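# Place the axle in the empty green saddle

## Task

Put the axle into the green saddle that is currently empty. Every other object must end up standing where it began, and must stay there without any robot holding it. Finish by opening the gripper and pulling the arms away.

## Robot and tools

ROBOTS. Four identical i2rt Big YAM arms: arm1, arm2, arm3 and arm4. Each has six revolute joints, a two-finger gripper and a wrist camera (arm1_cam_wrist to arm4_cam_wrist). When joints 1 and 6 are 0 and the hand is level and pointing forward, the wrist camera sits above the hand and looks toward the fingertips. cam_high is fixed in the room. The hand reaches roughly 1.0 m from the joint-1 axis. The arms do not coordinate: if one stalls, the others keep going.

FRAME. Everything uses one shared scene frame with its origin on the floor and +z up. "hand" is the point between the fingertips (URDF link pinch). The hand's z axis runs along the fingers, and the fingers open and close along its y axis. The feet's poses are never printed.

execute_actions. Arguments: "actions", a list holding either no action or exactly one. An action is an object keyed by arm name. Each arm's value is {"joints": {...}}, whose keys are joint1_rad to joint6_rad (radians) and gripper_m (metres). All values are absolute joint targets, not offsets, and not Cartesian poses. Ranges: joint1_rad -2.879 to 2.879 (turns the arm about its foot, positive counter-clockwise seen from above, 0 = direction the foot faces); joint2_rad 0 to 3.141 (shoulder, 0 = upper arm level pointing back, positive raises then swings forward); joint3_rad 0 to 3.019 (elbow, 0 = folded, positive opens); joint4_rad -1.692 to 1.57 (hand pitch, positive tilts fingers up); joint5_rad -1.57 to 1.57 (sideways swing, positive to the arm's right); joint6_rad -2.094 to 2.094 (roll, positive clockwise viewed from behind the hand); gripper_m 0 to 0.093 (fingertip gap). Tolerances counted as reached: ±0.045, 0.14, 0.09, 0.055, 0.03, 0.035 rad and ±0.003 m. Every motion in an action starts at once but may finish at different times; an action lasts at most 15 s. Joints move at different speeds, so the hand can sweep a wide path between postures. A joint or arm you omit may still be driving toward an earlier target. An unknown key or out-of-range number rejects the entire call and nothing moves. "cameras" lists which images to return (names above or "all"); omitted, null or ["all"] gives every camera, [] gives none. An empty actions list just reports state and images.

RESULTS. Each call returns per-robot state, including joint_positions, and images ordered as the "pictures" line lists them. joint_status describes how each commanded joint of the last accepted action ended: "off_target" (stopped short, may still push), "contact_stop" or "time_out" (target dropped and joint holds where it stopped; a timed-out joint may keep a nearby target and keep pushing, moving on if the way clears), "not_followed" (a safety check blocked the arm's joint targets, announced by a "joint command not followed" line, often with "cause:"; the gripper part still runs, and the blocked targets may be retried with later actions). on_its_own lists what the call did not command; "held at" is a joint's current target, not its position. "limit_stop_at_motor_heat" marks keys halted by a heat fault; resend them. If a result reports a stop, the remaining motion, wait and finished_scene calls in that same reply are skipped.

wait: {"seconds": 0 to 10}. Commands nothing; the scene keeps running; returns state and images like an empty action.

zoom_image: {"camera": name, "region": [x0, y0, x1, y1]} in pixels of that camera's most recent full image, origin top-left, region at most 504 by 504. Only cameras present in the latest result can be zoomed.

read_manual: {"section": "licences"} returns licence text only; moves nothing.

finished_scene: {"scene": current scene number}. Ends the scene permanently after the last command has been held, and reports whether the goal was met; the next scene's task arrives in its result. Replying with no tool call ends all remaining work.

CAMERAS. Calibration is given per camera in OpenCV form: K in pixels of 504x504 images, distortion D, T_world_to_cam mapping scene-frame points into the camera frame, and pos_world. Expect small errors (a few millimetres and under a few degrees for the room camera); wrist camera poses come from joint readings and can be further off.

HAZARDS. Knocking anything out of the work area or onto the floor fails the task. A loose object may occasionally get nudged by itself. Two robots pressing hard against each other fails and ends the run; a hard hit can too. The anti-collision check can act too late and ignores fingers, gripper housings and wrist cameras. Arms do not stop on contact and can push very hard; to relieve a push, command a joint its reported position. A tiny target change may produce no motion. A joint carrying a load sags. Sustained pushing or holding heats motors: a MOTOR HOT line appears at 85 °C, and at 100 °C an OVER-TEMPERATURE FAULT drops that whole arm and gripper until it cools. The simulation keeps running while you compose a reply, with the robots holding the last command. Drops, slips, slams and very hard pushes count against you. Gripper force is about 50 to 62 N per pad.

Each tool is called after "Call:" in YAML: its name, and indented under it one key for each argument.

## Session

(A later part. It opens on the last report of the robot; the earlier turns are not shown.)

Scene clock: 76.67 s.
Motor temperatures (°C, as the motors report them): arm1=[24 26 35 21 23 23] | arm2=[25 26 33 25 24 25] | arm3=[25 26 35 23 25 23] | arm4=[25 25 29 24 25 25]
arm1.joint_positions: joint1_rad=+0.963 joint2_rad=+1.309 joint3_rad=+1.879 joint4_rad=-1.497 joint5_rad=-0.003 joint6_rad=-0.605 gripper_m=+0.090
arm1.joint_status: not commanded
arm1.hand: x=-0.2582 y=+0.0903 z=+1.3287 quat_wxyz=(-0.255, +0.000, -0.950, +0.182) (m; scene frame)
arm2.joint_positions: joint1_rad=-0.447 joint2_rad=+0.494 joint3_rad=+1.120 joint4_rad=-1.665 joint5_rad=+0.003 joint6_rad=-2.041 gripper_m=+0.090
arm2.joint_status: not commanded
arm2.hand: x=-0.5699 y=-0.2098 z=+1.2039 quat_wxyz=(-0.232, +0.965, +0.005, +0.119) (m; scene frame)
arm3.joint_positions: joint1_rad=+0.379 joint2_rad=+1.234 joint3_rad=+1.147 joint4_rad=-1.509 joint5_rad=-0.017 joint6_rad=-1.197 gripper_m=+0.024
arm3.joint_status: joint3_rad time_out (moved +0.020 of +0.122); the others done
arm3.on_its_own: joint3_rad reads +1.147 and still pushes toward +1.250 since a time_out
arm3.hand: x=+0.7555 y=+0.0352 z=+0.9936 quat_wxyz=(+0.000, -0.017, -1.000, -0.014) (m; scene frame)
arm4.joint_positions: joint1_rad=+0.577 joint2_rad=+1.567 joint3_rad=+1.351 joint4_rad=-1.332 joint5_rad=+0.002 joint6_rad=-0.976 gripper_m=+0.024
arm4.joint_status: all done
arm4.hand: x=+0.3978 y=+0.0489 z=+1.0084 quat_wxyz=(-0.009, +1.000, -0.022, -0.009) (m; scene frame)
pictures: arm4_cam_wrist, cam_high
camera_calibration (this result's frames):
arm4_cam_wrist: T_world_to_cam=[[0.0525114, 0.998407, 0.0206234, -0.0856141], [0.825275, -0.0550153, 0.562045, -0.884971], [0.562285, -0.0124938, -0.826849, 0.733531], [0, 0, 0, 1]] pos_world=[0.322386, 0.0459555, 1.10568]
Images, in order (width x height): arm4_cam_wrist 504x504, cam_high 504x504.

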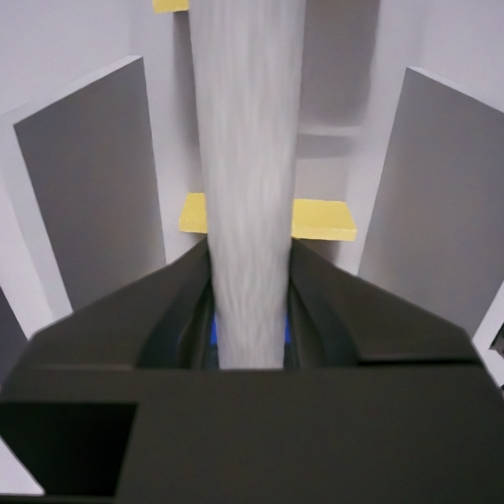

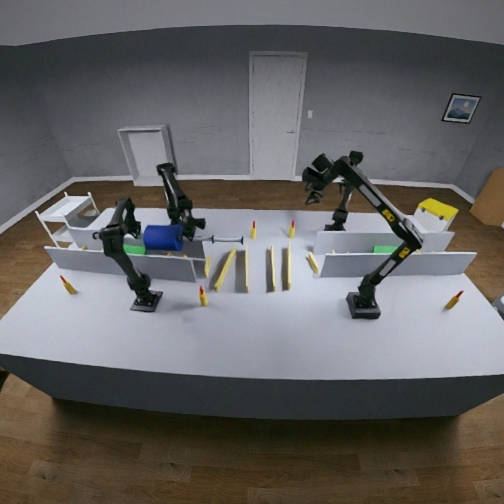

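Call:
execute_actions:
  actions:
    - {"arm4":{"joints":{"joint1_rad":0.26,"joint2_rad":1.405,"joint3_rad":1.215,"joint4_rad":-1.322,"joint6_rad":-1.265}},"arm3":{"joints":{"joint1_rad":0.712,"joint2_rad":1.395,"joint3_rad":1.44,"joint4_rad":-1.485,"joint6_rad":-0.82}}}
  cameras: []

Call:
execute_actions:
  actions:
    - {"arm4":{"joints":{"joint1_rad":-0.125,"joint2_rad":1.375,"joint3_rad":1.187,"joint4_rad":-1.322,"joint6_rad":-1.64}},"arm3":{"joints":{"joint1_rad":0.928,"joint2_rad":1.685,"joint3_rad":1.80,"joint4_rad":-1.547,"joint6_rad":-0.595}}}
  cameras: ["arm3_cam_wrist","arm4_cam_wrist"]

Scene clock: 79.97 s.
Motor temperatures (°C, as the motors report them): arm1=[24 26 34 21 23 23] | arm2=[25 26 33 25 24 25] | arm3=[25 26 36 23 26 23] | arm4=[25 25 29 24 25 25]
arm1.joint_positions: joint1_rad=+0.963 joint2_rad=+1.309 joint3_rad=+1.879 joint4_rad=-1.497 joint5_rad=-0.003 joint6_rad=-0.605 gripper_m=+0.090
arm1.joint_status: not commanded
arm1.hand: x=-0.2582 y=+0.0903 z=+1.3287 quat_wxyz=(-0.255, +0.000, -0.950, +0.182) (m; scene frame)
arm2.joint_positions: joint1_rad=-0.447 joint2_rad=+0.494 joint3_rad=+1.120 joint4_rad=-1.665 joint5_rad=+0.003 joint6_rad=-2.041 gripper_m=+0.090
arm2.joint_status: not commanded
arm2.hand: x=-0.5699 y=-0.2098 z=+1.2039 quat_wxyz=(-0.232, +0.965, +0.005, +0.119) (m; scene frame)
arm3.joint_positions: joint1_rad=+0.719 joint2_rad=+1.444 joint3_rad=+1.337 joint4_rad=-1.474 joint5_rad=-0.012 joint6_rad=-0.830 gripper_m=+0.024
arm3.joint_status: joint3_rad time_out (moved +0.190 of +0.293); the others done
arm3.on_its_own: joint3_rad reads +1.337 and still pushes toward +1.440 since a time_out
arm3.hand: x=+0.9057 y=+0.0257 z=+0.9896 quat_wxyz=(+0.002, -0.031, -1.000, -0.007) (m; scene frame)
arm4.joint_positions: joint1_rad=+0.254 joint2_rad=+1.436 joint3_rad=+1.193 joint4_rad=-1.325 joint5_rad=+0.004 joint6_rad=-1.277 gripper_m=+0.024
arm4.joint_status: all done
arm4.hand: x=+0.5499 y=+0.0498 z=+1.0024 quat_wxyz=(+0.000, +0.999, -0.033, -0.003) (m; scene frame)
pictures: none
No camera images: the call's "cameras" was empty. Leave "cameras" out to get every camera's image.

not run: a stop came earlier in this reply.

Call:
execute_actions:
  actions:
    - {"arm4":{"joints":{"joint1_rad":-0.13,"joint2_rad":1.375,"joint3_rad":1.187,"joint4_rad":-1.322,"joint6_rad":-1.64}},"arm3":{"joints":{"joint1_rad":0.93,"joint2_rad":1.68,"joint3_rad":1.815,"joint4_rad":-1.547,"joint6_rad":-0.595}}}
  cameras: ["arm3_cam_wrist","arm4_cam_wrist"]

Scene clock: 83.03 s.
Motor temperatures (°C, as the motors report them): arm1=[24 26 34 22 23 23] | arm2=[25 26 33 25 24 25] | arm3=[25 26 37 23 25 23] | arm4=[25 25 29 24 25 25]
arm1.joint_positions: joint1_rad=+0.963 joint2_rad=+1.309 joint3_rad=+1.879 joint4_rad=-1.497 joint5_rad=-0.003 joint6_rad=-0.605 gripper_m=+0.090
arm1.joint_status: not commanded
arm1.hand: x=-0.2582 y=+0.0903 z=+1.3287 quat_wxyz=(-0.255, +0.000, -0.950, +0.182) (m; scene frame)
arm2.joint_positions: joint1_rad=-0.447 joint2_rad=+0.494 joint3_rad=+1.120 joint4_rad=-1.665 joint5_rad=+0.003 joint6_rad=-2.041 gripper_m=+0.090
arm2.joint_status: not commanded
arm2.hand: x=-0.5699 y=-0.2098 z=+1.2039 quat_wxyz=(-0.232, +0.965, +0.005, +0.119) (m; scene frame)
arm3.joint_positions: joint1_rad=+0.936 joint2_rad=+1.745 joint3_rad=+1.706 joint4_rad=-1.538 joint5_rad=-0.004 joint6_rad=-0.603 gripper_m=+0.024
arm3.joint_status: joint3_rad time_out (moved +0.369 of +0.478); the others done
arm3.on_its_own: joint3_rad reads +1.706 and still pushes toward +1.815 since a time_out
arm3.hand: x=+1.0589 y=+0.0167 z=+0.9915 quat_wxyz=(+0.004, -0.036, -0.999, -0.002) (m; scene frame)
arm4.joint_positions: joint1_rad=-0.130 joint2_rad=+1.418 joint3_rad=+1.167 joint4_rad=-1.325 joint5_rad=+0.006 joint6_rad=-1.649 gripper_m=+0.024
arm4.joint_status: all done
arm4.hand: x=+0.7051 y=+0.0454 z=+0.9983 quat_wxyz=(+0.004, +0.999, -0.039, -0.001) (m; scene frame)
pictures: arm3_cam_wrist, arm4_cam_wrist
camera_calibration (this result's frames):
arm3_cam_wrist: T_world_to_cam=[[-0.0844244, -0.996404, 0.00719792, 0.0964574], [-0.80106, 0.0721657, 0.594219, 0.258471], [-0.592601, 0.0444006, -0.804271, 1.54602], [0, 0, 0, 1]] pos_world=[1.13137, 0.00881362, 1.08914]
arm4_cam_wrist: T_world_to_cam=[[0.0863594, 0.996248, -0.00560263, -0.0956757], [0.814647, -0.0673779, 0.57603, -1.13901], [0.573491, -0.0543097, -0.81741, 0.536876], [0, 0, 0, 1]] pos_world=[0.62826, 0.0477303, 1.09441]
Images, in order (width x height): arm3_cam_wrist 504x504, arm4_cam_wrist 504x504.

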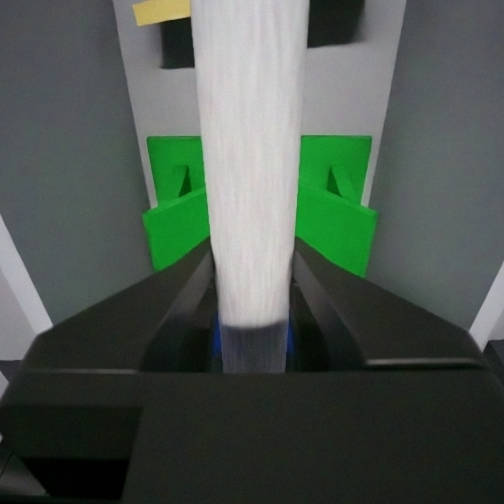

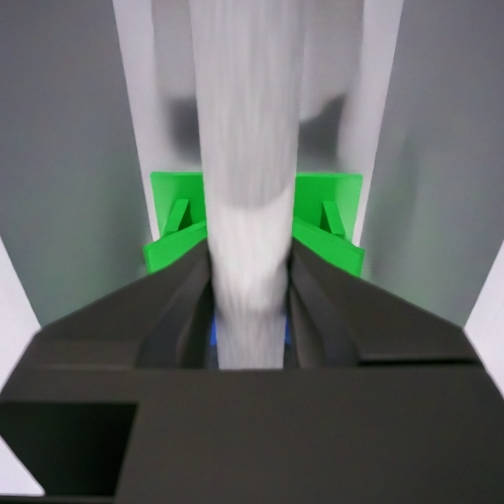

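Call:
execute_actions:
  actions:
    - {"arm4":{"joints":{"joint1_rad":-0.182,"joint2_rad":1.44,"joint3_rad":1.095,"joint4_rad":-1.17,"joint6_rad":-1.685}},"arm3":{"joints":{"joint1_rad":0.955,"joint2_rad":1.75,"joint3_rad":1.68,"joint4_rad":-1.41,"joint6_rad":-0.572}}}
  cameras: ["arm3_cam_wrist","arm4_cam_wrist"]

Scene clock: 85.77 s.
Motor temperatures (°C, as the motors report them): arm1=[24 26 34 22 23 23] | arm2=[25 26 33 25 24 25] | arm3=[25 26 37 23 25 23] | arm4=[25 25 29 24 25 25]
arm1.joint_positions: joint1_rad=+0.963 joint2_rad=+1.309 joint3_rad=+1.879 joint4_rad=-1.497 joint5_rad=-0.003 joint6_rad=-0.605 gripper_m=+0.090
arm1.joint_status: not commanded
arm1.hand: x=-0.2582 y=+0.0903 z=+1.3287 quat_wxyz=(-0.255, +0.000, -0.950, +0.182) (m; scene frame)
arm2.joint_positions: joint1_rad=-0.447 joint2_rad=+0.494 joint3_rad=+1.120 joint4_rad=-1.665 joint5_rad=+0.003 joint6_rad=-2.041 gripper_m=+0.090
arm2.joint_status: not commanded
arm2.hand: x=-0.5699 y=-0.2098 z=+1.2039 quat_wxyz=(-0.232, +0.965, +0.005, +0.119) (m; scene frame)
arm3.joint_positions: joint1_rad=+0.948 joint2_rad=+1.811 joint3_rad=+1.649 joint4_rad=-1.417 joint5_rad=-0.006 joint6_rad=-0.585 gripper_m=+0.024
arm3.joint_status: all done
arm3.hand: x=+1.0774 y=+0.0109 z=+0.9351 quat_wxyz=(+0.004, -0.038, -0.999, -0.004) (m; scene frame)
arm4.joint_positions: joint1_rad=-0.178 joint2_rad=+1.469 joint3_rad=+1.070 joint4_rad=-1.180 joint5_rad=+0.004 joint6_rad=-1.692 gripper_m=+0.024
arm4.joint_status: all done
arm4.hand: x=+0.7236 y=+0.0427 z=+0.9440 quat_wxyz=(+0.006, +0.999, -0.041, -0.003) (m; scene frame)
pictures: arm3_cam_wrist, arm4_cam_wrist
camera_calibration (this result's frames):
arm3_cam_wrist: T_world_to_cam=[[-0.0893904, -0.995985, 0.00484863, 0.100176], [-0.800606, 0.0747492, 0.59451, 0.306402], [-0.592485, 0.0492617, -0.804074, 1.51153], [0, 0, 0, 1]] pos_world=[1.14982, 0.00240954, 1.03274]
arm4_cam_wrist: T_world_to_cam=[[0.090904, 0.995828, -0.00794536, -0.0958981], [0.815828, -0.0698925, 0.574056, -1.12187], [0.571106, -0.058666, -0.818778, 0.485007], [0, 0, 0, 1]] pos_world=[0.646977, 0.0455414, 1.04036]
Images, in order (width x height): arm3_cam_wrist 504x504, arm4_cam_wrist 504x504.

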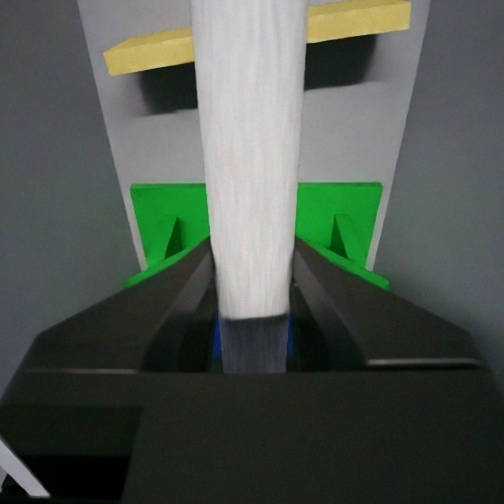

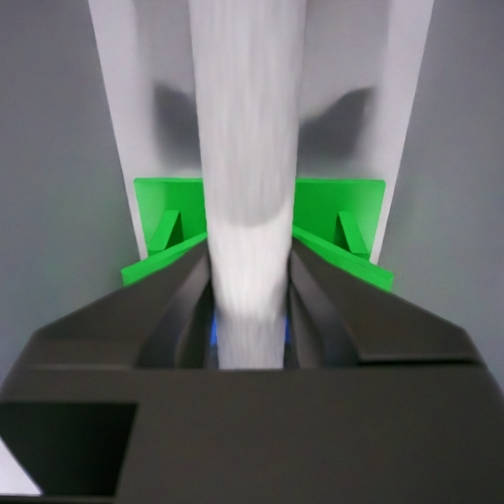

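Call:
execute_actions:
  actions:
    - {"arm4":{"joints":{"joint2_rad":1.51,"joint3_rad":1.008,"joint4_rad":-0.99}},"arm3":{"joints":{"joint2_rad":1.77,"joint3_rad":1.568,"joint4_rad":-1.268}}}
  cameras: ["arm3_cam_wrist","arm4_cam_wrist"]

Scene clock: 87.27 s.
Motor temperatures (°C, as the motors report them): arm1=[24 26 34 22 23 23] | arm2=[25 26 33 25 24 25] | arm3=[25 26 37 23 25 23] | arm4=[25 25 29 24 25 25]
arm1.joint_positions: joint1_rad=+0.963 joint2_rad=+1.309 joint3_rad=+1.879 joint4_rad=-1.497 joint5_rad=-0.003 joint6_rad=-0.605 gripper_m=+0.090
arm1.joint_status: not commanded
arm1.hand: x=-0.2582 y=+0.0903 z=+1.3287 quat_wxyz=(-0.255, +0.000, -0.950, +0.182) (m; scene frame)
arm2.joint_positions: joint1_rad=-0.447 joint2_rad=+0.494 joint3_rad=+1.120 joint4_rad=-1.665 joint5_rad=+0.003 joint6_rad=-2.041 gripper_m=+0.090
arm2.joint_status: not commanded
arm2.hand: x=-0.5699 y=-0.2098 z=+1.2039 quat_wxyz=(-0.232, +0.965, +0.005, +0.119) (m; scene frame)
arm3.joint_positions: joint1_rad=+0.950 joint2_rad=+1.823 joint3_rad=+1.541 joint4_rad=-1.276 joint5_rad=-0.008 joint6_rad=-0.587 gripper_m=+0.024
arm3.joint_status: all done
arm3.hand: x=+1.0774 y=+0.0123 z=+0.8882 quat_wxyz=(-0.005, -0.037, -0.999, +0.001) (m; scene frame)
arm4.joint_positions: joint1_rad=-0.178 joint2_rad=+1.543 joint3_rad=+0.984 joint4_rad=-1.010 joint5_rad=+0.006 joint6_rad=-1.696 gripper_m=+0.024
arm4.joint_status: all done
arm4.hand: x=+0.7238 y=+0.0451 z=+0.8864 quat_wxyz=(+0.001, +0.999, -0.040, -0.001) (m; scene frame)
pictures: arm3_cam_wrist, arm4_cam_wrist
camera_calibration (this result's frames):
arm3_cam_wrist: T_world_to_cam=[[-0.0864132, -0.99617, 0.0133525, 0.0910207], [-0.811004, 0.0781225, 0.579802, 0.358393], [-0.578624, 0.0392736, -0.814648, 1.46829], [0, 0, 0, 1]] pos_world=[1.14811, 0.00500855, 0.987125]
arm4_cam_wrist: T_world_to_cam=[[0.0871803, 0.996191, 0.00170257, -0.104649], [0.813875, -0.0722105, 0.576535, -1.08947], [0.574462, -0.0488769, -0.81707, 0.43345], [0, 0, 0, 1]] pos_world=[0.646817, 0.0467647, 0.982457]
Images, in order (width x height): arm3_cam_wrist 504x504, arm4_cam_wrist 504x504.

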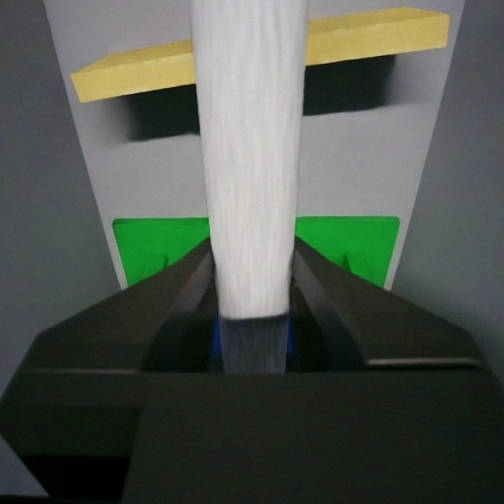

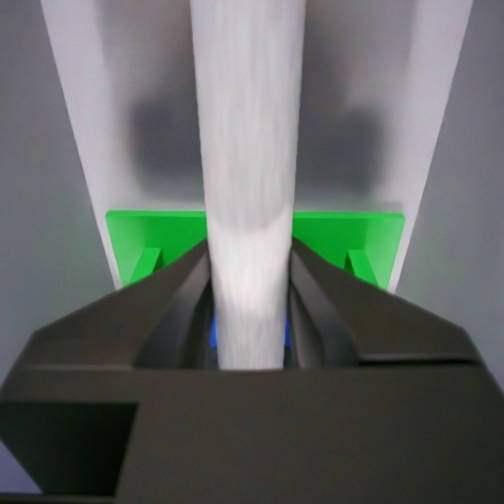

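Call:
execute_actions:
  actions:
    - {"arm4":{"joints":{"joint2_rad":1.54,"joint3_rad":0.995}},"arm3":{"joints":{"joint2_rad":1.83,"joint3_rad":1.555}}}
  cameras: []

Call:
execute_actions:
  actions:
    - {"arm4":{"joints":{"gripper_m":0.075}},"arm3":{"joints":{"gripper_m":0.075}}}
  cameras: ["arm3_cam_wrist","arm4_cam_wrist"]

Call:
execute_actions:
  actions:
    - {"arm4":{"joints":{"joint2_rad":1.40,"joint3_rad":1.2,"joint4_rad":-1.33}},"arm3":{"joints":{"joint2_rad":1.74,"joint3_rad":1.80,"joint4_rad":-1.57}}}
  cameras: []

Call:
execute_actions:
  actions:
    - {"arm4":{"joints":{"joint2_rad":0.8}},"arm3":{"joints":{"joint2_rad":1.3}}}
  cameras: ["arm3_cam_wrist","cam_high"]

Scene clock: 88.97 s.
Motor temperatures (°C, as the motors report them): arm1=[24 26 34 22 23 23] | arm2=[25 26 33 25 24 25] | arm3=[25 27 36 23 25 23] | arm4=[25 25 29 24 25 25]
arm1.joint_positions: joint1_rad=+0.963 joint2_rad=+1.309 joint3_rad=+1.879 joint4_rad=-1.497 joint5_rad=-0.003 joint6_rad=-0.605 gripper_m=+0.090
arm1.joint_status: not commanded
arm1.hand: x=-0.2582 y=+0.0903 z=+1.3287 quat_wxyz=(-0.255, +0.000, -0.950, +0.182) (m; scene frame)
arm2.joint_positions: joint1_rad=-0.447 joint2_rad=+0.494 joint3_rad=+1.120 joint4_rad=-1.665 joint5_rad=+0.003 joint6_rad=-2.041 gripper_m=+0.090
arm2.joint_status: not commanded
arm2.hand: x=-0.5699 y=-0.2098 z=+1.2039 quat_wxyz=(-0.232, +0.965, +0.005, +0.119) (m; scene frame)
arm3.joint_positions: joint1_rad=+0.950 joint2_rad=+1.837 joint3_rad=+1.540 joint4_rad=-1.272 joint5_rad=-0.006 joint6_rad=-0.586 gripper_m=+0.024
arm3.joint_status: all done
arm3.hand: x=+1.0775 y=+0.0116 z=+0.8805 quat_wxyz=(+0.000, -0.037, -0.999, -0.001) (m; scene frame)
arm4.joint_positions: joint1_rad=-0.178 joint2_rad=+1.542 joint3_rad=+0.982 joint4_rad=-1.010 joint5_rad=+0.008 joint6_rad=-1.695 gripper_m=+0.024
arm4.joint_status: all done
arm4.hand: x=+0.7239 y=+0.0441 z=+0.8861 quat_wxyz=(+0.002, +0.999, -0.040, +0.000) (m; scene frame)
pictures: none
No camera images: the call's "cameras" was empty. Leave "cameras" out to get every camera's image.

Scene clock: 89.63 s.
Motor temperatures (°C, as the motors report them): arm1=[24 26 34 22 23 23] | arm2=[25 26 33 25 24 25] | arm3=[25 27 36 23 25 23] | arm4=[25 25 29 24 25 25]
arm1.joint_positions: joint1_rad=+0.963 joint2_rad=+1.309 joint3_rad=+1.879 joint4_rad=-1.497 joint5_rad=-0.003 joint6_rad=-0.605 gripper_m=+0.090
arm1.joint_status: not commanded
arm1.hand: x=-0.2582 y=+0.0903 z=+1.3287 quat_wxyz=(-0.255, +0.000, -0.950, +0.182) (m; scene frame)
arm2.joint_positions: joint1_rad=-0.447 joint2_rad=+0.494 joint3_rad=+1.120 joint4_rad=-1.665 joint5_rad=+0.003 joint6_rad=-2.041 gripper_m=+0.090
arm2.joint_status: not commanded
arm2.hand: x=-0.5699 y=-0.2098 z=+1.2039 quat_wxyz=(-0.232, +0.965, +0.005, +0.119) (m; scene frame)
arm3.joint_positions: joint1_rad=+0.950 joint2_rad=+1.837 joint3_rad=+1.540 joint4_rad=-1.272 joint5_rad=-0.005 joint6_rad=-0.583 gripper_m=+0.075
arm3.joint_status: all done
arm3.hand: x=+1.0774 y=+0.0114 z=+0.8805 quat_wxyz=(+0.001, -0.039, -0.999, +0.000) (m; scene frame)
arm4.joint_positions: joint1_rad=-0.178 joint2_rad=+1.542 joint3_rad=+0.982 joint4_rad=-1.003 joint5_rad=+0.003 joint6_rad=-1.694 gripper_m=+0.075
arm4.joint_status: all done
arm4.hand: x=+0.7235 y=+0.0457 z=+0.8861 quat_wxyz=(-0.002, +0.999, -0.040, -0.002) (m; scene frame)
pictures: arm3_cam_wrist, arm4_cam_wrist
camera_calibration (this result's frames):
arm3_cam_wrist: T_world_to_cam=[[-0.0901498, -0.995868, 0.0109708, 0.0963333], [-0.804582, 0.0793172, 0.588521, 0.348362], [-0.586959, 0.0442281, -0.808407, 1.46551], [0, 0, 0, 1]] pos_world=[1.14916, 0.00348753, 0.978652]
arm4_cam_wrist: T_world_to_cam=[[0.0887442, 0.99603, 0.00693297, -0.111008], [0.814686, -0.076588, 0.574822, -1.08785], [0.573071, -0.0453639, -0.818249, 0.43532], [0, 0, 0, 1]] pos_world=[0.646634, 0.0469991, 0.982287]
Images, in order (width x height): arm3_cam_wrist 504x504, arm4_cam_wrist 504x504.

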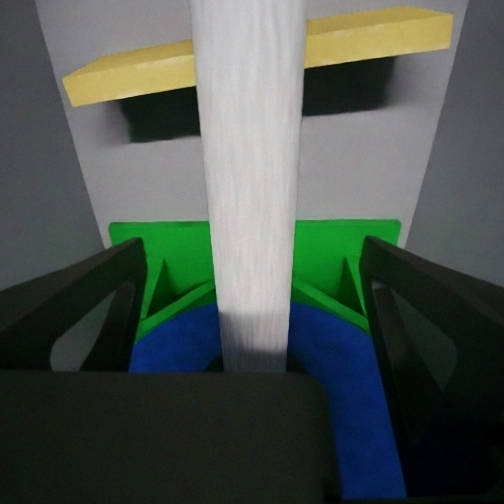

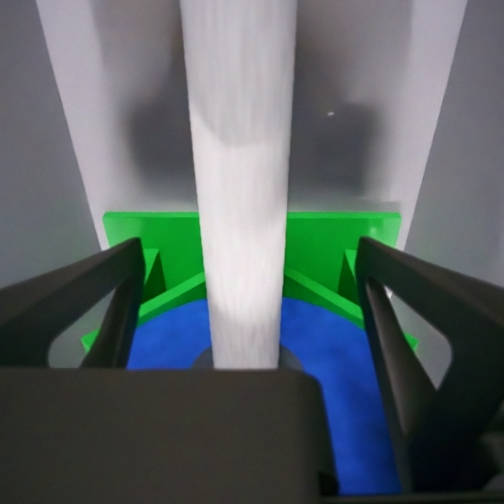

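Scene clock: 90.73 s.
Motor temperatures (°C, as the motors report them): arm1=[24 26 34 22 23 23] | arm2=[25 26 33 25 24 25] | arm3=[25 27 36 23 25 23] | arm4=[25 25 29 24 25 25]
arm1.joint_positions: joint1_rad=+0.963 joint2_rad=+1.309 joint3_rad=+1.879 joint4_rad=-1.497 joint5_rad=-0.003 joint6_rad=-0.605 gripper_m=+0.090
arm1.joint_status: not commanded
arm1.hand: x=-0.2582 y=+0.0903 z=+1.3287 quat_wxyz=(-0.255, +0.000, -0.950, +0.182) (m; scene frame)
arm2.joint_positions: joint1_rad=-0.447 joint2_rad=+0.494 joint3_rad=+1.120 joint4_rad=-1.665 joint5_rad=+0.003 joint6_rad=-2.041 gripper_m=+0.090
arm2.joint_status: not commanded
arm2.hand: x=-0.5699 y=-0.2098 z=+1.2039 quat_wxyz=(-0.232, +0.965, +0.005, +0.119) (m; scene frame)
arm3.joint_positions: joint1_rad=+0.950 joint2_rad=+1.734 joint3_rad=+1.757 joint4_rad=-1.557 joint5_rad=-0.005 joint6_rad=-0.583 gripper_m=+0.075
arm3.joint_status: all done
arm3.hand: x=+1.0691 y=+0.0187 z=+1.0163 quat_wxyz=(-0.013, -0.039, -0.999, +0.010) (m; scene frame)
arm4.joint_positions: joint1_rad=-0.178 joint2_rad=+1.388 joint3_rad=+1.174 joint4_rad=-1.318 joint5_rad=+0.003 joint6_rad=-1.694 gripper_m=+0.075
arm4.joint_status: all done
arm4.hand: x=+0.7241 y=+0.0445 z=+1.0123 quat_wxyz=(-0.017, +0.999, -0.041, +0.000) (m; scene frame)
pictures: none
No camera images: the call's "cameras" was empty. Leave "cameras" out to get every camera's image.

Scene clock: 92.40 s.
Motor temperatures (°C, as the motors report them): arm1=[24 25 34 22 23 23] | arm2=[25 26 33 25 24 25] | arm3=[25 27 36 23 25 23] | arm4=[25 25 29 24 25 25]
arm1.joint_positions: joint1_rad=+0.963 joint2_rad=+1.309 joint3_rad=+1.879 joint4_rad=-1.497 joint5_rad=-0.003 joint6_rad=-0.605 gripper_m=+0.090
arm1.joint_status: not commanded
arm1.hand: x=-0.2582 y=+0.0903 z=+1.3287 quat_wxyz=(-0.255, +0.000, -0.950, +0.182) (m; scene frame)
arm2.joint_positions: joint1_rad=-0.447 joint2_rad=+0.494 joint3_rad=+1.120 joint4_rad=-1.665 joint5_rad=+0.003 joint6_rad=-2.041 gripper_m=+0.090
arm2.joint_status: not commanded
arm2.hand: x=-0.5699 y=-0.2098 z=+1.2039 quat_wxyz=(-0.232, +0.965, +0.005, +0.119) (m; scene frame)
arm3.joint_positions: joint1_rad=+0.950 joint2_rad=+1.309 joint3_rad=+1.783 joint4_rad=-1.558 joint5_rad=-0.005 joint6_rad=-0.582 gripper_m=+0.075
arm3.joint_status: all done
arm3.hand: x=+0.9938 y=+0.0785 z=+1.2314 quat_wxyz=(-0.194, -0.037, -0.970, +0.139) (m; scene frame)
arm4.joint_positions: joint1_rad=-0.178 joint2_rad=+0.796 joint3_rad=+1.174 joint4_rad=-1.320 joint5_rad=+0.003 joint6_rad=-1.693 gripper_m=+0.075
arm4.joint_status: all done
arm4.hand: x=+0.7060 y=-0.0506 z=+1.2153 quat_wxyz=(-0.304, +0.951, -0.041, +0.048) (m; scene frame)
pictures: arm3_cam_wrist, cam_high
camera_calibration (this result's frames):
arm3_cam_wrist: T_world_to_cam=[[-0.141562, -0.954887, 0.261058, -0.108283], [-0.959117, 0.197584, 0.20262, 0.688781], [-0.24506, -0.221702, -0.943819, 1.54496], [0, 0, 0, 1]] pos_world=[1.0239, 0.103031, 1.34687]
Images, in order (width x height): arm3_cam_wrist 504x504, cam_high 504x504.

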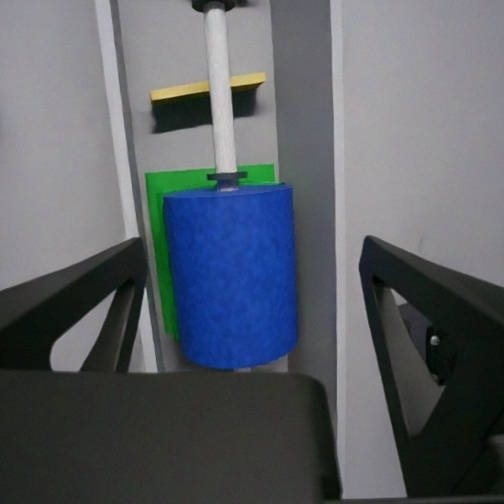

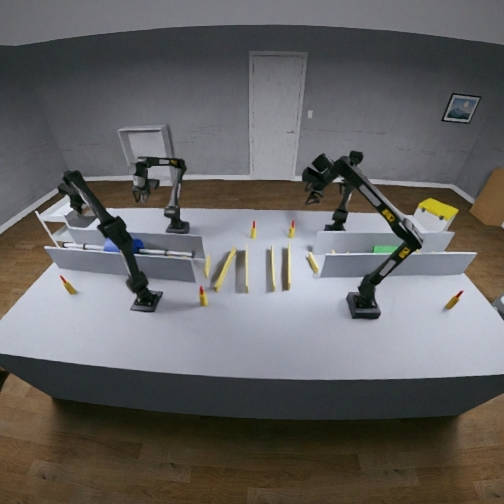

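Call:
finished_scene:
  scene: 2

The scene is finished: the task was done.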